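# Slide the red-taped fader knob onto the tape line

## Task

Find the fader marked by a strip of red tape next to it and slide its knob until it is level with the line drawn on that tape, then release the knob; none of the other faders may be moved.

## Robot and tools

Robot: two arms, left_arm and right_arm, on opposite sides of a table. Scene frame: origin at table centre, table top at z = +0.020 m, +z up, left_arm base on the +y side at (-0.061, +0.422, +0.109) m, right_arm base at (+0.029, -0.553, +0.120) m. The names left/right do not refer to sides of any image. Each gripper's own axes: fingers point along +x and close along y. end_effector_position is the point between the finger pads, about 3 to 4 cm short of the fingertips.

Command row (used by both motion tools): 14 numbers, always for both arms even if one is idle. First 7 are left_arm: dx, dy, dz, rx, ry, rz, opening; next 7 are right_arm in the same order. dx..rz are offsets, not poses, expressed in that gripper's own axes; rx, ry, rz form a single rotation vector. Scale: 1.0 equals 0.6 m of travel or 180 degrees of turn; range -1 to 1. Opening is absolute, not an offset: +1 is fully open (0.088 m), empty fingers touch at about -0.80, and values down to -1 close no further. A full close needs at least roughly 0.5 s.

execute_actions(actions): a list of actions run in sequence. Each action is a table of up to 15 rows, one row per 1/30 s step; if fewer rows are given the last one is repeated to fill 15 steps (0.5 s). Every row in an action is measured from the gripper's measured pose when that action began (for the first action of a call, the last pose any result reported), so rows do not add up. An empty list just returns state and images. Each step, the commanded pose is clipped to within 70 mm and 16 degrees of the current measured pose, and after an action the arm continues no further than that clipped pose, so big motions need several actions.

move(target, speed, blocking): target is one 14-number row as above, offsets taken from the pose in the latest result that shows one. Both grippers travel straight lines that finish together, lasting 0.5 to 10 s (cut off at 10 s). speed is top path speed in m/s, 0.002 to 0.5, default 0.25; turning is capped at twice that in rad/s. Opening is sent at the start. Paths ignore obstacles and the other arm; grippers lag and may overshoot speed, mostly near full reach. Faster contact or a target set deeper past contact means harder pressing. With blocking=false you get a result after 0.5 s while motion continues; check with wait(0); further moves and execute_actions are refused until a result shows the move ended, so call wait or stop first. The result adds a move: line with the ending (done, off_target, moving, held, fault) and limits (paced = pose sent was clipped; held = a check blocked steps, after which motion may jump faster), plus each gripper's distance from its target. If only one arm is named, the other finished fine.

wait(seconds): 0 to 10; the scene runs with last commands held, a running move continues, and it returns early when the move ends. stop(): brakes the current move (needs room, more if fast); fingers keep going. zoom_image(camera, region): camera is cam_low, cam_left_wrist or cam_right_wrist; region [x0, y0, x1, y1] in pixels of that camera's latest image, top-left origin, at most 504 by 504. read_manual(section): returns licence text only, no motion. finished_scene(scene): pass the current scene number to end it after the robot holds the last command; irreversible.

Results: a state line per arm with gripper position (m), quat_wxyz and velocities (m/s, rad/s) in the scene frame; printed positions can be off, more at long reach. Hand target lines show the pose the controller is now steering toward. A pose unreachable line means a clearance check altered or blocked that arm's command. grip_measured is finger opening on the command scale (last Joint positions value is opening in metres; each gripper may read up to about 1 mm off). Joint torques are noisy, offset drive outputs, nonzero even in free air. Images come from cam_low, cam_left_wrist, cam_right_wrist, each 504x504; calibration (K, distortion, T_world_to_cam) was supplied and may be slightly off.

Practical advice: joint friction can leave the gripper short or slightly tilted and can swallow tiny moves, so check pose after each move and correct tilt. For an idle arm, send the offset back to its desired pose in a reply's first call and zeros afterwards, with its intended opening. The simulation keeps running while you compose a reply, holding your last command. To move the fader, approach its knob gently, grip or push it along its slot, stop at the tape line, then open and lift clear. Avoid: knocking anything off the table, disturbing other faders, arms touching each other (mounts included), hard slams or pushes, and contact torques at the load limits (waist 18.2, shoulder 22.5, elbow 22.4, wrist pitch 5.92, wrist yaw 5.9, wrist roll 5.54 N m), which trigger a TORQUE FAULT and a 10 s stop. Sustained holding heats motors: MOTOR HOT warns from 50 °C; at 95 °C an OVER-TEMPERATURE FAULT holds the arm and may cut its power. Loose objects may occasionally be nudged by outside pushes.

Each tool is called after "Request:" as a command line: name --argument value for each argument, lists and objects as JSON in quotes; but a table of rows of numbers goes row by row, as --pt "numbers of a row", without its own name.

## Session

Request:
execute_actions --actions '[]'

Request:
zoom_image --camera "cam_low" --region '[120,150,400,400]'

Scene clock: 0.00 s.
left_arm: end_effector_position=(-0.2890, +0.1722, +0.1240) grip_measured=+0.844 end_effector_quat_wxyz=(+0.810, -0.292, +0.420, -0.287) end_effector_velocity=(-0.001, -0.000, +0.001) end_effector_angular_velocity=(-0.006, -0.002, -0.008) | right_arm: end_effector_position=(-0.0860, -0.2600, +0.4428) grip_measured=+0.831 end_effector_quat_wxyz=(+0.562, +0.025, -0.013, +0.827) end_effector_velocity=(-0.000, -0.000, -0.005) end_effector_angular_velocity=(-0.023, -0.002, +0.005)
Joint positions: left_arm=[-0.753  2.14   1.168 -0.849 -1.013 -2.845  0.08 ] | right_arm=[-0.007  0.845  0.644  0.256 -0.004  0.007  0.08 ]
Joint velocities: left_arm=[-0.002 -0.002 -0.002  0.007 -0.007  0.007 -0.   ] | right_arm=[-0.002 -0.002 -0.002 -0.022 -0.007  0.007 -0.   ]
Joint torques (N m, as the arm reports them, + toward a larger angle): no reading
Heat: left arm: hottest shoulder 32 °C (+0.0 °C/min); right arm: hottest elbow 32 °C (+0.0 °C/min).
Hand target (left_arm): -0.289, +0.172, +0.124; +0.810, -0.292, +0.420, -0.287
Hand target (right_arm): -0.086, -0.260, +0.443; +0.562, +0.025, -0.013, +0.827

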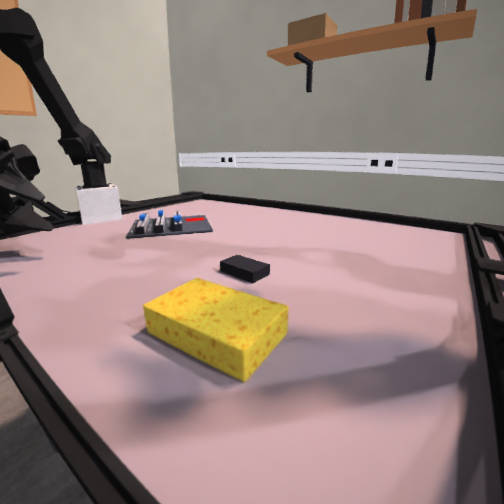

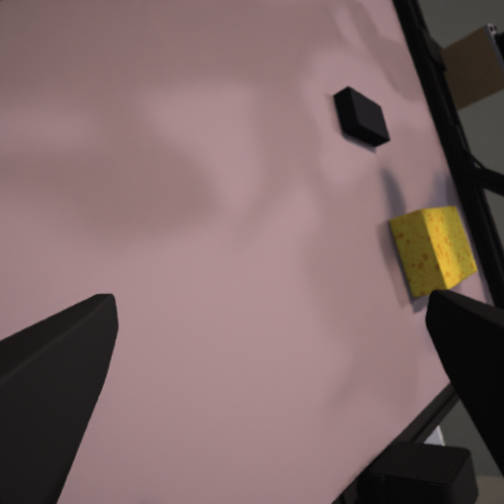

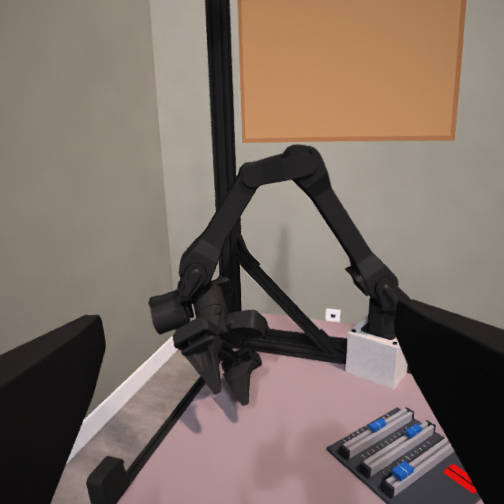

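Region (120, 150, 400, 400) of cam_low's 504x504 image, scaled by 1.800, with more detail than that image has; it fills the top 450 rows of this view, and the rest is white.

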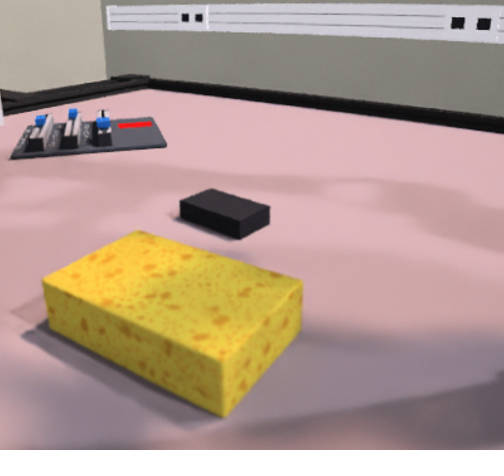

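Request:
move --target '[0.187,0.003,0.402,0.211,0.274,0.194,0.5,0,0,0,0,0,0,0.83]'

Scene clock: 4.87 s.
left_arm: end_effector_position=(-0.0282, +0.1521, +0.1789) grip_measured=+0.500 end_effector_quat_wxyz=(+0.664, +0.251, +0.659, -0.248) end_effector_velocity=(+0.001, +0.004, -0.000) end_effector_angular_velocity=(+0.023, -0.005, -0.005) | right_arm: end_effector_position=(-0.0860, -0.2600, +0.4429) grip_measured=+0.830 end_effector_quat_wxyz=(+0.562, +0.025, -0.013, +0.827) end_effector_velocity=(+0.003, +0.001, -0.002) end_effector_angular_velocity=(-0.010, +0.005, -0.014)
Joint positions: left_arm=[ 0.488  1.62   1.06  -1.011 -0.009 -0.734  0.064] | right_arm=[-0.007  0.845  0.644  0.257 -0.004  0.007  0.08 ]
Joint velocities: left_arm=[ 0.002  0.002  0.002 -0.022 -0.007  0.007 -0.   ] | right_arm=[-0.007 -0.002 -0.002 -0.007  0.007  0.007 -0.   ]
Joint torques (N m, as the arm reports them, + toward a larger angle): left_arm=[ 0.43 -5.97  6.64  0.26  0.03  0.02] | right_arm=[-0.06 -2.77  7.82  2.    0.01  0.  ]
Heat: left arm: hottest shoulder 33 °C (+0.0 °C/min); right arm: hottest elbow 33 °C (+0.0 °C/min).
Hand target (left_arm): -0.027, +0.150, +0.179; +0.663, +0.251, +0.660, -0.248
Hand target (right_arm): -0.086, -0.260, +0.443; +0.562, +0.025, -0.013, +0.827
Off the commanded pose (left_arm): 0.003 m, 1 deg.
Off the commanded pose (right_arm): 0.000 m, 0 deg.
move: done
camera_calibration (this result's frames):
cam_left_wrist: T_world_to_cam=[[-0.651165, -0.758612, 0.022207, 0.0980551], [-0.700816, 0.61227, 0.366035, -0.151464], [-0.291275, 0.222786, -0.930336, 0.197811], [0, 0, 0, 1]] pos_world=[0.0153187, 0.123053, 0.237294]
cam_right_wrist: T_world_to_cam=[[0.951913, 0.303587, -0.041183, 0.177005], [0.0397499, -0.255673, -0.965946, 0.396457], [-0.303778, 0.91786, -0.255446, 0.403644], [0, 0, 0, 1]] pos_world=[-0.0616343, -0.322862, 0.493355]

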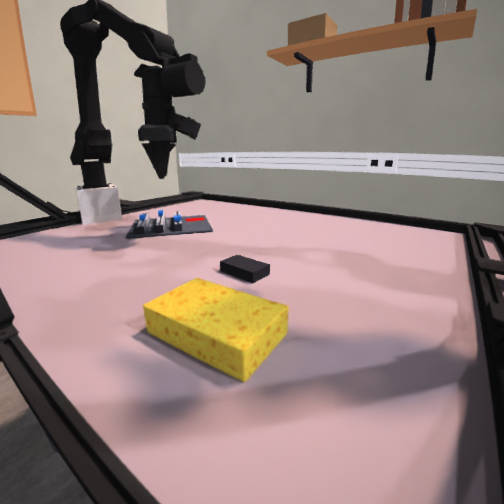

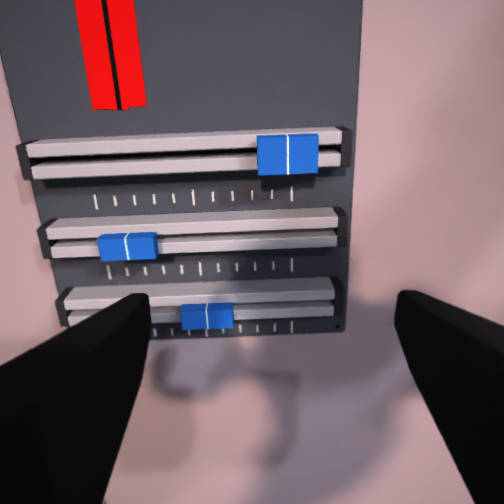

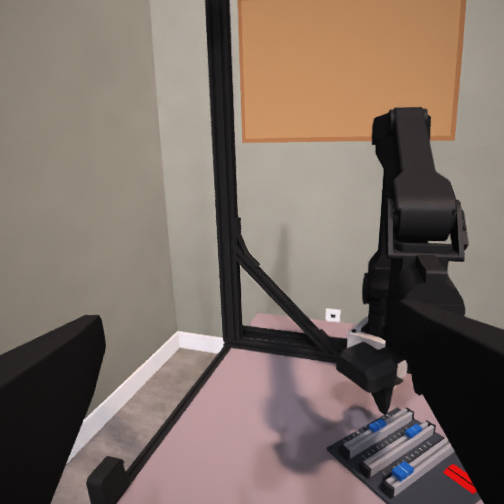

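Request:
move --target '[0.11,-0.022,0.044,0,0,0,0.4,0,0,0,0,0,0,0.83]'

Request:
zoom_image --camera "cam_low" --region '[120,160,230,250]'

Scene clock: 6.47 s.
left_arm: end_effector_position=(-0.0178, +0.1239, +0.1157) grip_measured=+0.400 end_effector_quat_wxyz=(+0.666, +0.249, +0.657, -0.251) end_effector_velocity=(+0.000, -0.000, -0.001) end_effector_angular_velocity=(-0.001, -0.008, +0.005) | right_arm: end_effector_position=(-0.0860, -0.2600, +0.4431) grip_measured=+0.830 end_effector_quat_wxyz=(+0.562, +0.025, -0.013, +0.827) end_effector_velocity=(-0.000, -0.001, +0.000) end_effector_angular_velocity=(+0.006, -0.022, +0.004)
Joint positions: left_arm=[ 0.511  1.825  1.023 -0.76  -0.009 -0.709  0.059] | right_arm=[-0.007  0.845  0.644  0.257 -0.004  0.007  0.08 ]
Joint velocities: left_arm=[-0.002  0.002 -0.002  0.007 -0.007 -0.007 -0.   ] | right_arm=[-0.002 -0.002  0.002 -0.007 -0.007 -0.022 -0.   ]
Joint torques (N m, as the arm reports them, + toward a larger angle): left_arm=[ 0.17 -6.89  4.97  0.51 -0.04  0.07] | right_arm=[-0.04 -2.76  7.86  2.    0.01  0.  ]
Heat: left arm: hottest shoulder 33 °C (+9.3 °C/min); right arm: hottest elbow 34 °C (+18.6 °C/min).
Hand target (left_arm): -0.017, +0.125, +0.113; +0.664, +0.252, +0.659, -0.248
Hand target (right_arm): -0.086, -0.260, +0.443; +0.562, +0.025, -0.013, +0.827
Off the commanded pose (left_arm): 0.003 m, 1 deg.
Off the commanded pose (right_arm): 0.000 m, 0 deg.
move: done
camera_calibration (this result's frames):
cam_left_wrist: T_world_to_cam=[[-0.652062, -0.757644, 0.0281153, 0.0840281], [-0.700555, 0.616279, 0.359753, -0.103498], [-0.289891, 0.214885, -0.932624, 0.149619], [0, 0, 0, 1]] pos_world=[0.0256588, 0.0952962, 0.17441]
cam_right_wrist: T_world_to_cam=[[0.951907, 0.303602, -0.0412074, 0.177026], [0.0396158, -0.25533, -0.966042, 0.396749], [-0.303814, 0.91795, -0.255078, 0.403555], [0, 0, 0, 1]] pos_world=[-0.0616242, -0.322888, 0.493509]

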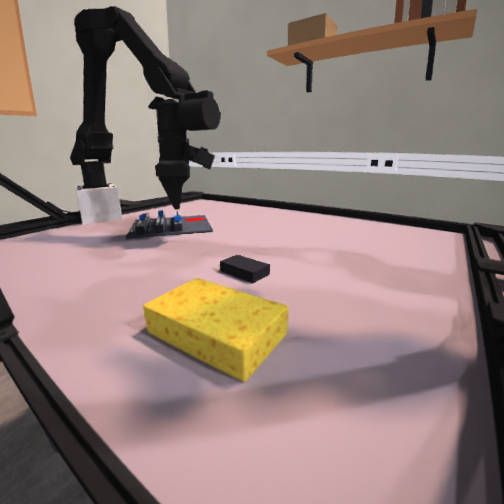

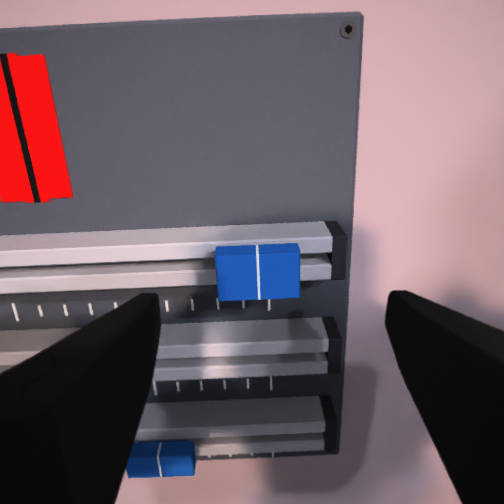

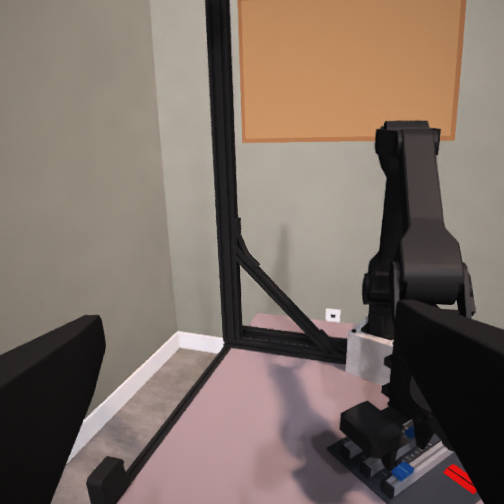

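Region (120, 160, 230, 250) of cam_low's 504x504 image, scaled by 4.582, with more detail than that image has; it fills the top 412 rows of this view, and the rest is white.

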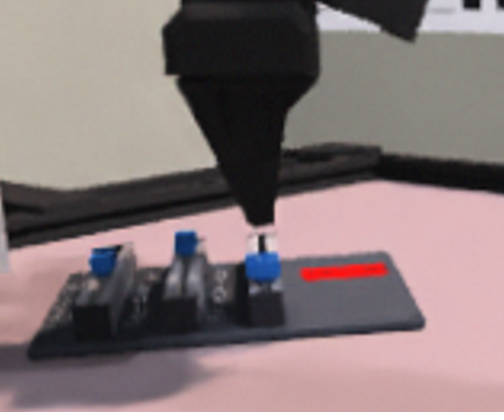

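Request:
move --target '[0.052,0.003,0,0,0,0,0.1,0,0,0,0,0,0,0.83]' --speed 0.08

Request:
move --target '[0,0.06,0,0,0,0,0,0,0,0,0,0,0,0.83]' --speed 0.05

Request:
zoom_image --camera "cam_low" --region '[120,160,230,250]'

Scene clock: 8.07 s.
left_arm: end_effector_position=(-0.0170, +0.1222, +0.0880) grip_measured=+0.100 end_effector_quat_wxyz=(+0.668, +0.245, +0.655, -0.255) end_effector_velocity=(-0.001, +0.004, -0.001) end_effector_angular_velocity=(+0.011, +0.009, +0.010) | right_arm: end_effector_position=(-0.0860, -0.2600, +0.4431) grip_measured=+0.830 end_effector_quat_wxyz=(+0.562, +0.025, -0.013, +0.827) end_effector_velocity=(-0.004, -0.002, +0.001) end_effector_angular_velocity=(+0.010, -0.005, +0.024)
Joint positions: left_arm=[ 0.513  1.887  0.972 -0.635 -0.009 -0.707  0.044] | right_arm=[-0.007  0.845  0.644  0.257 -0.004  0.007  0.08 ]
Joint velocities: left_arm=[ 0.002 -0.002 -0.007 -0.007  0.007 -0.007 -0.   ] | right_arm=[ 0.002 -0.002 -0.002  0.007 -0.022 -0.007 -0.   ]
Joint torques (N m, as the arm reports them, + toward a larger angle): left_arm=[ 0.37 -7.03  4.24  0.5  -0.04  0.02] | right_arm=[-0.02 -2.77  7.83  2.01  0.    0.  ]
Heat: left arm: hottest shoulder 33 °C (+7.4 °C/min); right arm: hottest elbow 34 °C (+14.9 °C/min).
Hand target (left_arm): -0.017, +0.125, +0.085; +0.666, +0.249, +0.657, -0.251
Hand target (right_arm): -0.086, -0.260, +0.443; +0.562, +0.025, -0.013, +0.827
Off the commanded pose (left_arm): 0.005 m, 1 deg.
Off the commanded pose (right_arm): 0.000 m, 0 deg.
move: done
camera_calibration (this result's frames):
cam_left_wrist: T_world_to_cam=[[-0.652406, -0.757008, 0.0361225, 0.0832878], [-0.700934, 0.620834, 0.351079, -0.0917576], [-0.288196, 0.203727, -0.935649, 0.1261], [0, 0, 0, 1]] pos_world=[0.0263629, 0.0943258, 0.147191]
cam_right_wrist: T_world_to_cam=[[0.951907, 0.303602, -0.0412074, 0.177026], [0.0396158, -0.25533, -0.966042, 0.396749], [-0.303814, 0.91795, -0.255078, 0.403555], [0, 0, 0, 1]] pos_world=[-0.0616242, -0.322888, 0.493509]

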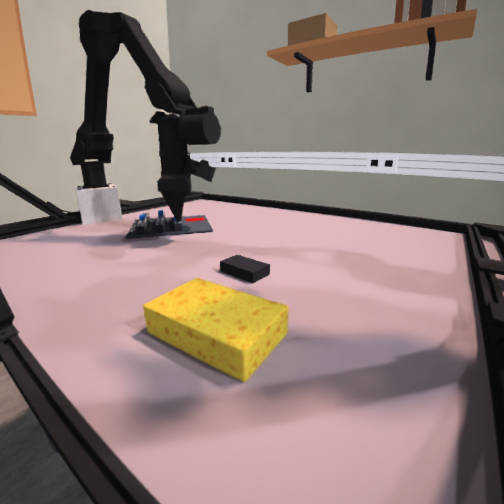

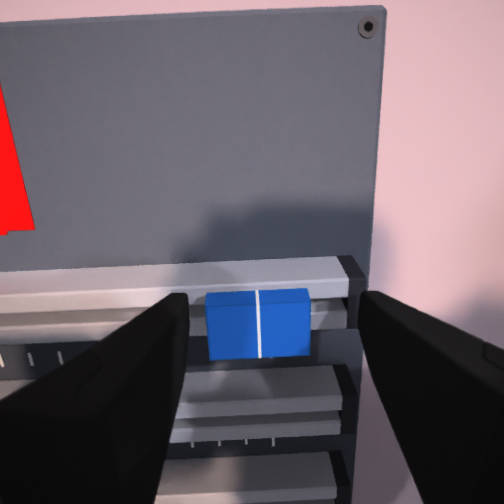

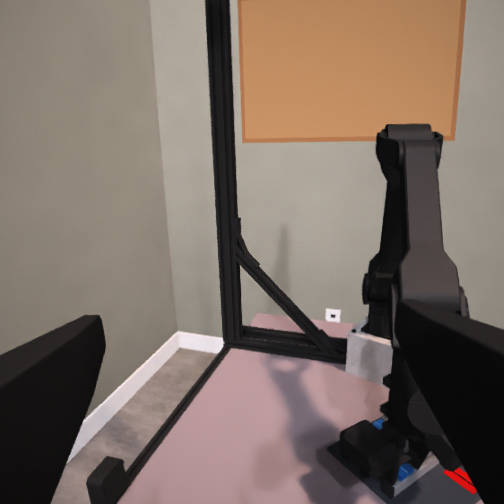

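Scene clock: 9.10 s.
left_arm: end_effector_position=(+0.0048, +0.1481, +0.0861) grip_measured=+0.001 end_effector_quat_wxyz=(+0.665, +0.248, +0.656, -0.255) end_effector_velocity=(+0.002, +0.008, -0.001) end_effector_angular_velocity=(+0.031, -0.015, +0.010) | right_arm: end_effector_position=(-0.0860, -0.2600, +0.4431) grip_measured=+0.830 end_effector_quat_wxyz=(+0.562, +0.025, -0.013, +0.827) end_effector_velocity=(-0.002, -0.001, -0.002) end_effector_angular_velocity=(-0.009, +0.004, +0.010)
Joint positions: left_arm=[ 0.605  1.828  0.88  -0.609 -0.005 -0.612  0.039] | right_arm=[-0.007  0.845  0.644  0.257 -0.004  0.007  0.08 ]
Joint velocities: left_arm=[ 0.002 -0.002 -0.007 -0.022 -0.022 -0.007 -0.   ] | right_arm=[ 0.002 -0.002 -0.002 -0.007 -0.007  0.007 -0.   ]
Joint torques (N m, as the arm reports them, + toward a larger angle): left_arm=[ 0.61 -9.18  4.08  0.43 -0.15  0.03] | right_arm=[-0.08 -2.78  7.83  2.01  0.    0.  ]
Heat: left arm: hottest shoulder 33 °C (+6.6 °C/min); right arm: hottest elbow 34 °C (+13.2 °C/min).
Hand target (left_arm): +0.007, +0.149, +0.088; +0.668, +0.246, +0.655, -0.254
Hand target (right_arm): -0.086, -0.260, +0.443; +0.562, +0.025, -0.013, +0.827
Off the commanded pose (left_arm): 0.003 m, 0 deg.
Off the commanded pose (right_arm): 0.000 m, 0 deg.
move: done
camera_calibration (this result's frames):
cam_left_wrist: T_world_to_cam=[[-0.655204, -0.754682, 0.0341151, 0.116981], [-0.69723, 0.621475, 0.357267, -0.09256], [-0.290825, 0.210297, -0.933379, 0.124113], [0, 0, 0, 1]] pos_world=[0.0482061, 0.119707, 0.144922]
cam_right_wrist: T_world_to_cam=[[0.951907, 0.303602, -0.0412074, 0.177026], [0.0396158, -0.25533, -0.966042, 0.396749], [-0.303814, 0.91795, -0.255078, 0.403555], [0, 0, 0, 1]] pos_world=[-0.0616242, -0.322888, 0.493509]

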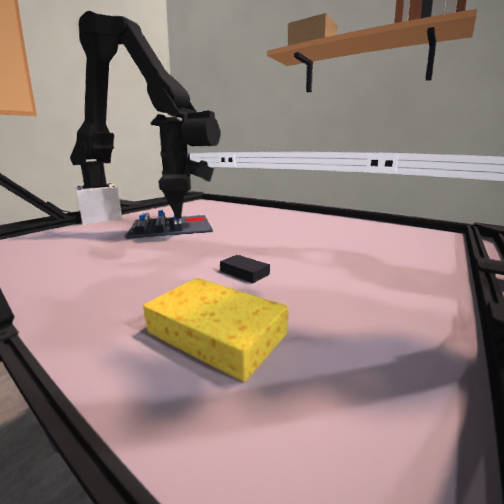

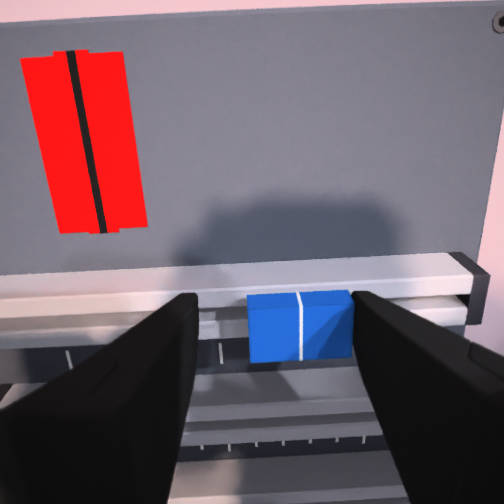

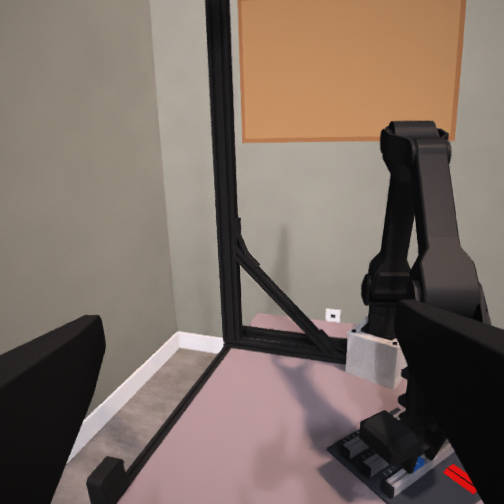

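Region (120, 160, 230, 250) of cam_low's 504x504 image, scaled by 4.582, with more detail than that image has; it fills the top 412 rows of this view, and the rest is white.

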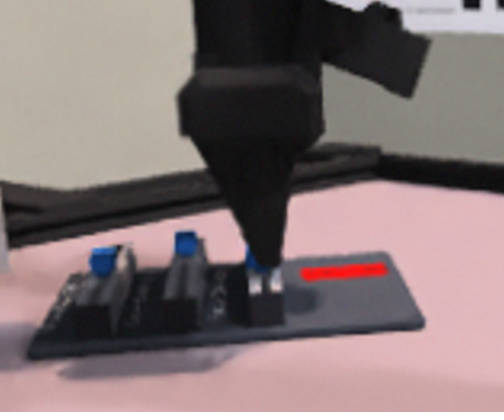

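Request:
move --target '[-0.002,0.088,0.002,0,0,0,0,0,0,0,0,0,0,0.83]' --speed 0.05

Scene clock: 10.93 s.
left_arm: end_effector_position=(+0.0391, +0.1863, +0.0856) grip_measured=+0.001 end_effector_quat_wxyz=(+0.663, +0.251, +0.658, -0.254) end_effector_velocity=(+0.001, +0.005, -0.001) end_effector_angular_velocity=(+0.020, -0.015, +0.005) | right_arm: end_effector_position=(-0.0860, -0.2600, +0.4431) grip_measured=+0.830 end_effector_quat_wxyz=(+0.562, +0.025, -0.013, +0.827) end_effector_velocity=(-0.000, -0.001, +0.001) end_effector_angular_velocity=(+0.010, -0.005, +0.004)
Joint positions: left_arm=[ 0.773  1.751  0.778 -0.59  -0.001 -0.44   0.039] | right_arm=[-0.007  0.845  0.644  0.257 -0.004  0.007  0.08 ]
Joint velocities: left_arm=[-0.002 -0.002 -0.007 -0.007 -0.022 -0.007 -0.   ] | right_arm=[-0.002 -0.002 -0.002  0.007 -0.007 -0.007 -0.   ]
Joint torques (N m, as the arm reports them, + toward a larger angle): left_arm=[ 0.55 -7.9   4.35  0.52 -0.15  0.07] | right_arm=[-0.05 -2.77  7.81  2.    0.01  0.  ]
Heat: left arm: hottest shoulder 33 °C (+5.5 °C/min); right arm: hottest elbow 34 °C (+11.0 °C/min).
Hand target (left_arm): +0.041, +0.187, +0.087; +0.665, +0.249, +0.656, -0.254
Hand target (right_arm): -0.086, -0.260, +0.443; +0.562, +0.025, -0.013, +0.827
Off the commanded pose (left_arm): 0.002 m, 0 deg.
Off the commanded pose (right_arm): 0.000 m, 0 deg.
move: done
camera_calibration (this result's frames):
cam_left_wrist: T_world_to_cam=[[-0.657375, -0.752857, 0.0326309, 0.16821], [-0.693575, 0.621407, 0.364427, -0.0928952], [-0.294638, 0.216933, -0.93066, 0.124341], [0, 0, 0, 1]] pos_world=[0.0827829, 0.15739, 0.144084]
cam_right_wrist: T_world_to_cam=[[0.951907, 0.303602, -0.0412074, 0.177026], [0.0396158, -0.25533, -0.966042, 0.396749], [-0.303814, 0.91795, -0.255078, 0.403555], [0, 0, 0, 1]] pos_world=[-0.0616242, -0.322888, 0.493509]

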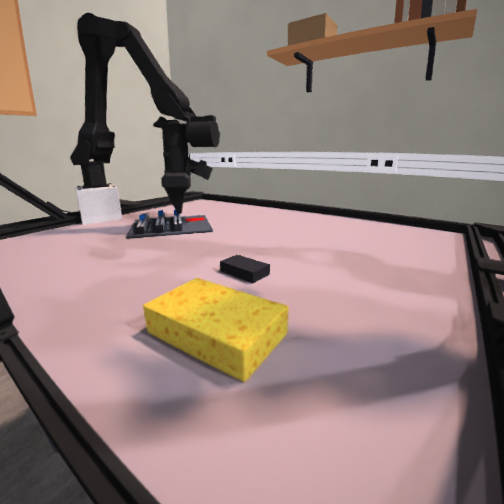

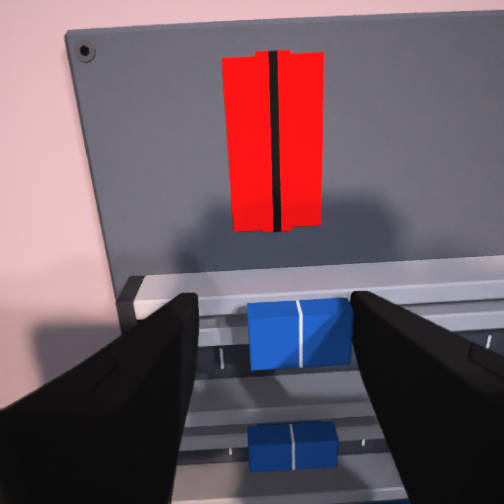

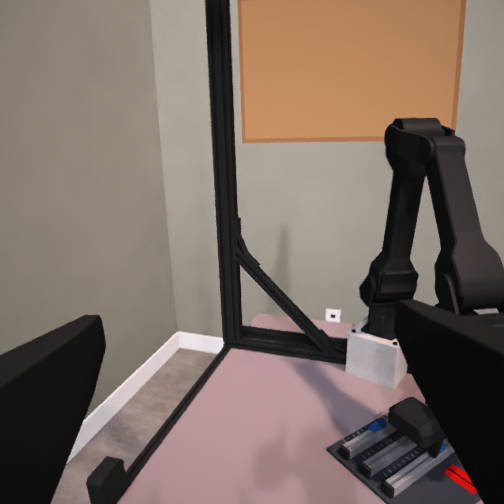

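Request:
execute_actions --actions '[[[0,0,0,0,0,0,-0.07,0,0,0,0,0,0,0.83]],[[0,0,0,0,0,0,0.4,0,0,0,0,0,0,0.83]]]'

Request:
move --target '[-0.08,-0.025,-0.03,0,0,0,0.8,0,0,0,0,0,0,0.83]'

Scene clock: 13.37 s.
left_arm: end_effector_position=(+0.0388, +0.1862, +0.0856) grip_measured=+0.397 end_effector_quat_wxyz=(+0.662, +0.250, +0.659, -0.255) end_effector_velocity=(-0.000, -0.001, +0.000) end_effector_angular_velocity=(-0.004, -0.010, -0.015) | right_arm: end_effector_position=(-0.0860, -0.2600, +0.4431) grip_measured=+0.830 end_effector_quat_wxyz=(+0.562, +0.025, -0.013, +0.827) end_effector_velocity=(-0.001, +0.001, -0.003) end_effector_angular_velocity=(-0.009, -0.012, +0.004)
Joint positions: left_arm=[ 0.773  1.751  0.777 -0.59   0.001 -0.44   0.058] | right_arm=[-0.007  0.845  0.644  0.257 -0.004  0.007  0.08 ]
Joint velocities: left_arm=[-0.007 -0.002 -0.002  0.007 -0.007  0.007  0.001] | right_arm=[-0.002  0.002 -0.002 -0.007 -0.007 -0.007 -0.   ]
Joint torques (N m, as the arm reports them, + toward a larger angle): left_arm=[-0.03 -6.67  4.84  0.44 -0.04 -0.01] | right_arm=[-0.03 -2.75  7.83  2.    0.    0.  ]
Heat: left arm: hottest shoulder 34 °C (+9.0 °C/min); right arm: hottest elbow 35 °C (+13.5 °C/min).
Hand target (left_arm): +0.039, +0.186, +0.086; +0.662, +0.250, +0.659, -0.255
Hand target (right_arm): -0.086, -0.260, +0.443; +0.562, +0.025, -0.013, +0.827
Off the commanded pose (left_arm): 0.000 m, 0 deg.
Off the commanded pose (right_arm): 0.000 m, 0 deg.
camera_calibration (this result's frames):
cam_left_wrist: T_world_to_cam=[[-0.657614, -0.752572, 0.0343428, 0.167793], [-0.692689, 0.621952, 0.365181, -0.0932377], [-0.296184, 0.216359, -0.930303, 0.124337], [0, 0, 0, 1]] pos_world=[0.0825846, 0.157364, 0.143957]
cam_right_wrist: T_world_to_cam=[[0.951907, 0.303602, -0.0412074, 0.177026], [0.0396158, -0.25533, -0.966042, 0.396749], [-0.303814, 0.91795, -0.255078, 0.403555], [0, 0, 0, 1]] pos_world=[-0.0616242, -0.322888, 0.493509]

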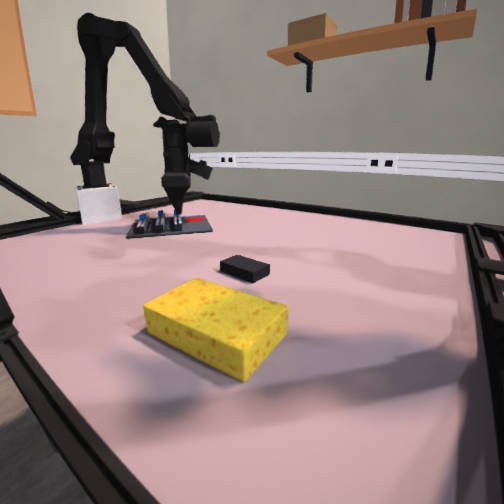

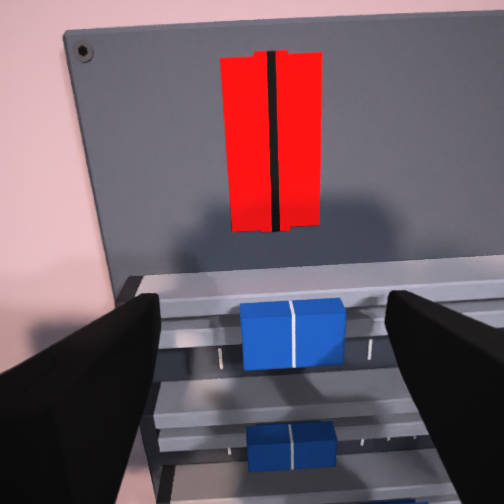

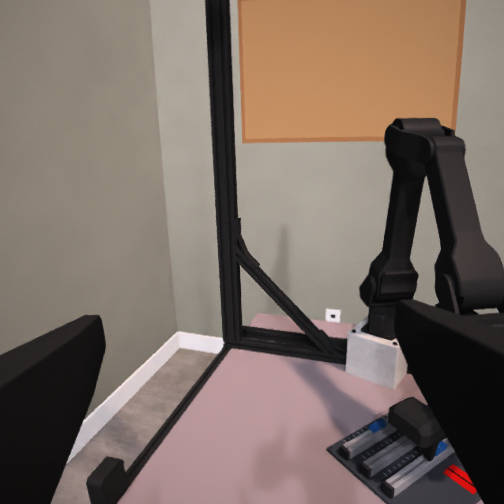

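Scene clock: 14.20 s.
left_arm: end_effector_position=(+0.0155, +0.1900, +0.1303) grip_measured=+0.800 end_effector_quat_wxyz=(+0.659, +0.253, +0.662, -0.251) end_effector_velocity=(-0.000, +0.002, +0.001) end_effector_angular_velocity=(+0.005, -0.006, +0.005) | right_arm: end_effector_position=(-0.0860, -0.2600, +0.4431) grip_measured=+0.830 end_effector_quat_wxyz=(+0.562, +0.025, -0.013, +0.827) end_effector_velocity=(-0.002, -0.001, -0.005) end_effector_angular_velocity=(-0.018, -0.015, +0.009)
Joint positions: left_arm=[ 0.692  1.603  0.829 -0.802  0.002 -0.522  0.078] | right_arm=[-0.007  0.845  0.644  0.257 -0.004  0.007  0.08 ]
Joint velocities: left_arm=[-0.002 -0.007 -0.002 -0.007 -0.007 -0.007  0.   ] | right_arm=[ 0.002 -0.002 -0.002 -0.022 -0.007 -0.007 -0.   ]
Joint torques (N m, as the arm reports them, + toward a larger angle): left_arm=[-0.4  -7.25  6.23  0.27 -0.07 -0.06] | right_arm=[-0.04 -2.74  7.82  2.    0.01  0.  ]
Heat: left arm: hottest shoulder 34 °C (+8.5 °C/min); right arm: hottest elbow 35 °C (+12.7 °C/min).
Hand target (left_arm): +0.016, +0.187, +0.134; +0.662, +0.250, +0.659, -0.255
Hand target (right_arm): -0.086, -0.260, +0.443; +0.562, +0.025, -0.013, +0.827
Off the commanded pose (left_arm): 0.004 m, 1 deg.
Off the commanded pose (right_arm): 0.000 m, 0 deg.
move: done
camera_calibration (this result's frames):
cam_left_wrist: T_world_to_cam=[[-0.656883, -0.753443, 0.0287692, 0.154661], [-0.691333, 0.617084, 0.375854, -0.128584], [-0.300937, 0.227003, -0.926232, 0.155708], [0, 0, 0, 1]] pos_world=[0.0595584, 0.160529, 0.188101]
cam_right_wrist: T_world_to_cam=[[0.951907, 0.303602, -0.0412074, 0.177026], [0.0396158, -0.25533, -0.966042, 0.396749], [-0.303814, 0.91795, -0.255078, 0.403555], [0, 0, 0, 1]] pos_world=[-0.0616242, -0.322888, 0.493509]

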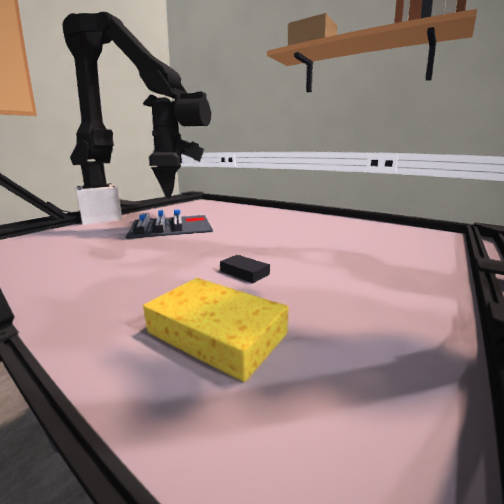

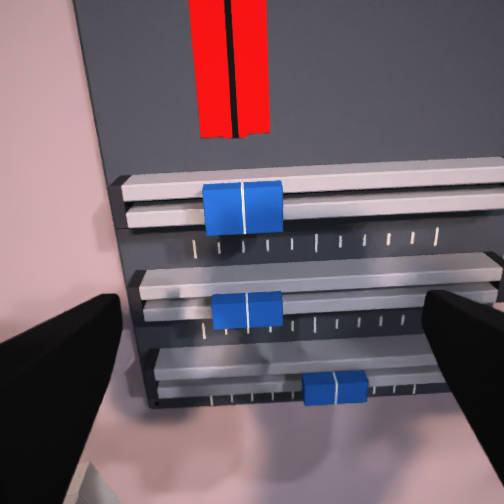

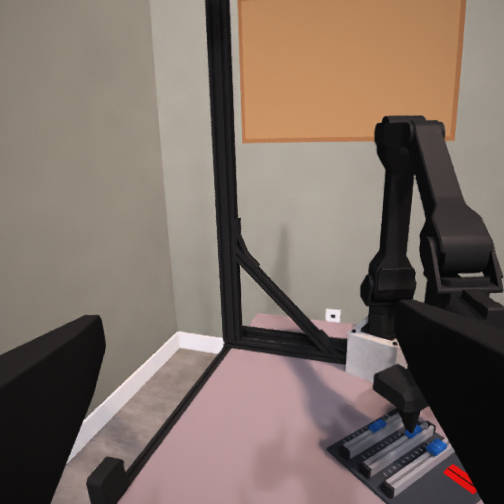

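Request:
finished_scene --scene 1

The scene is finished: the task was done.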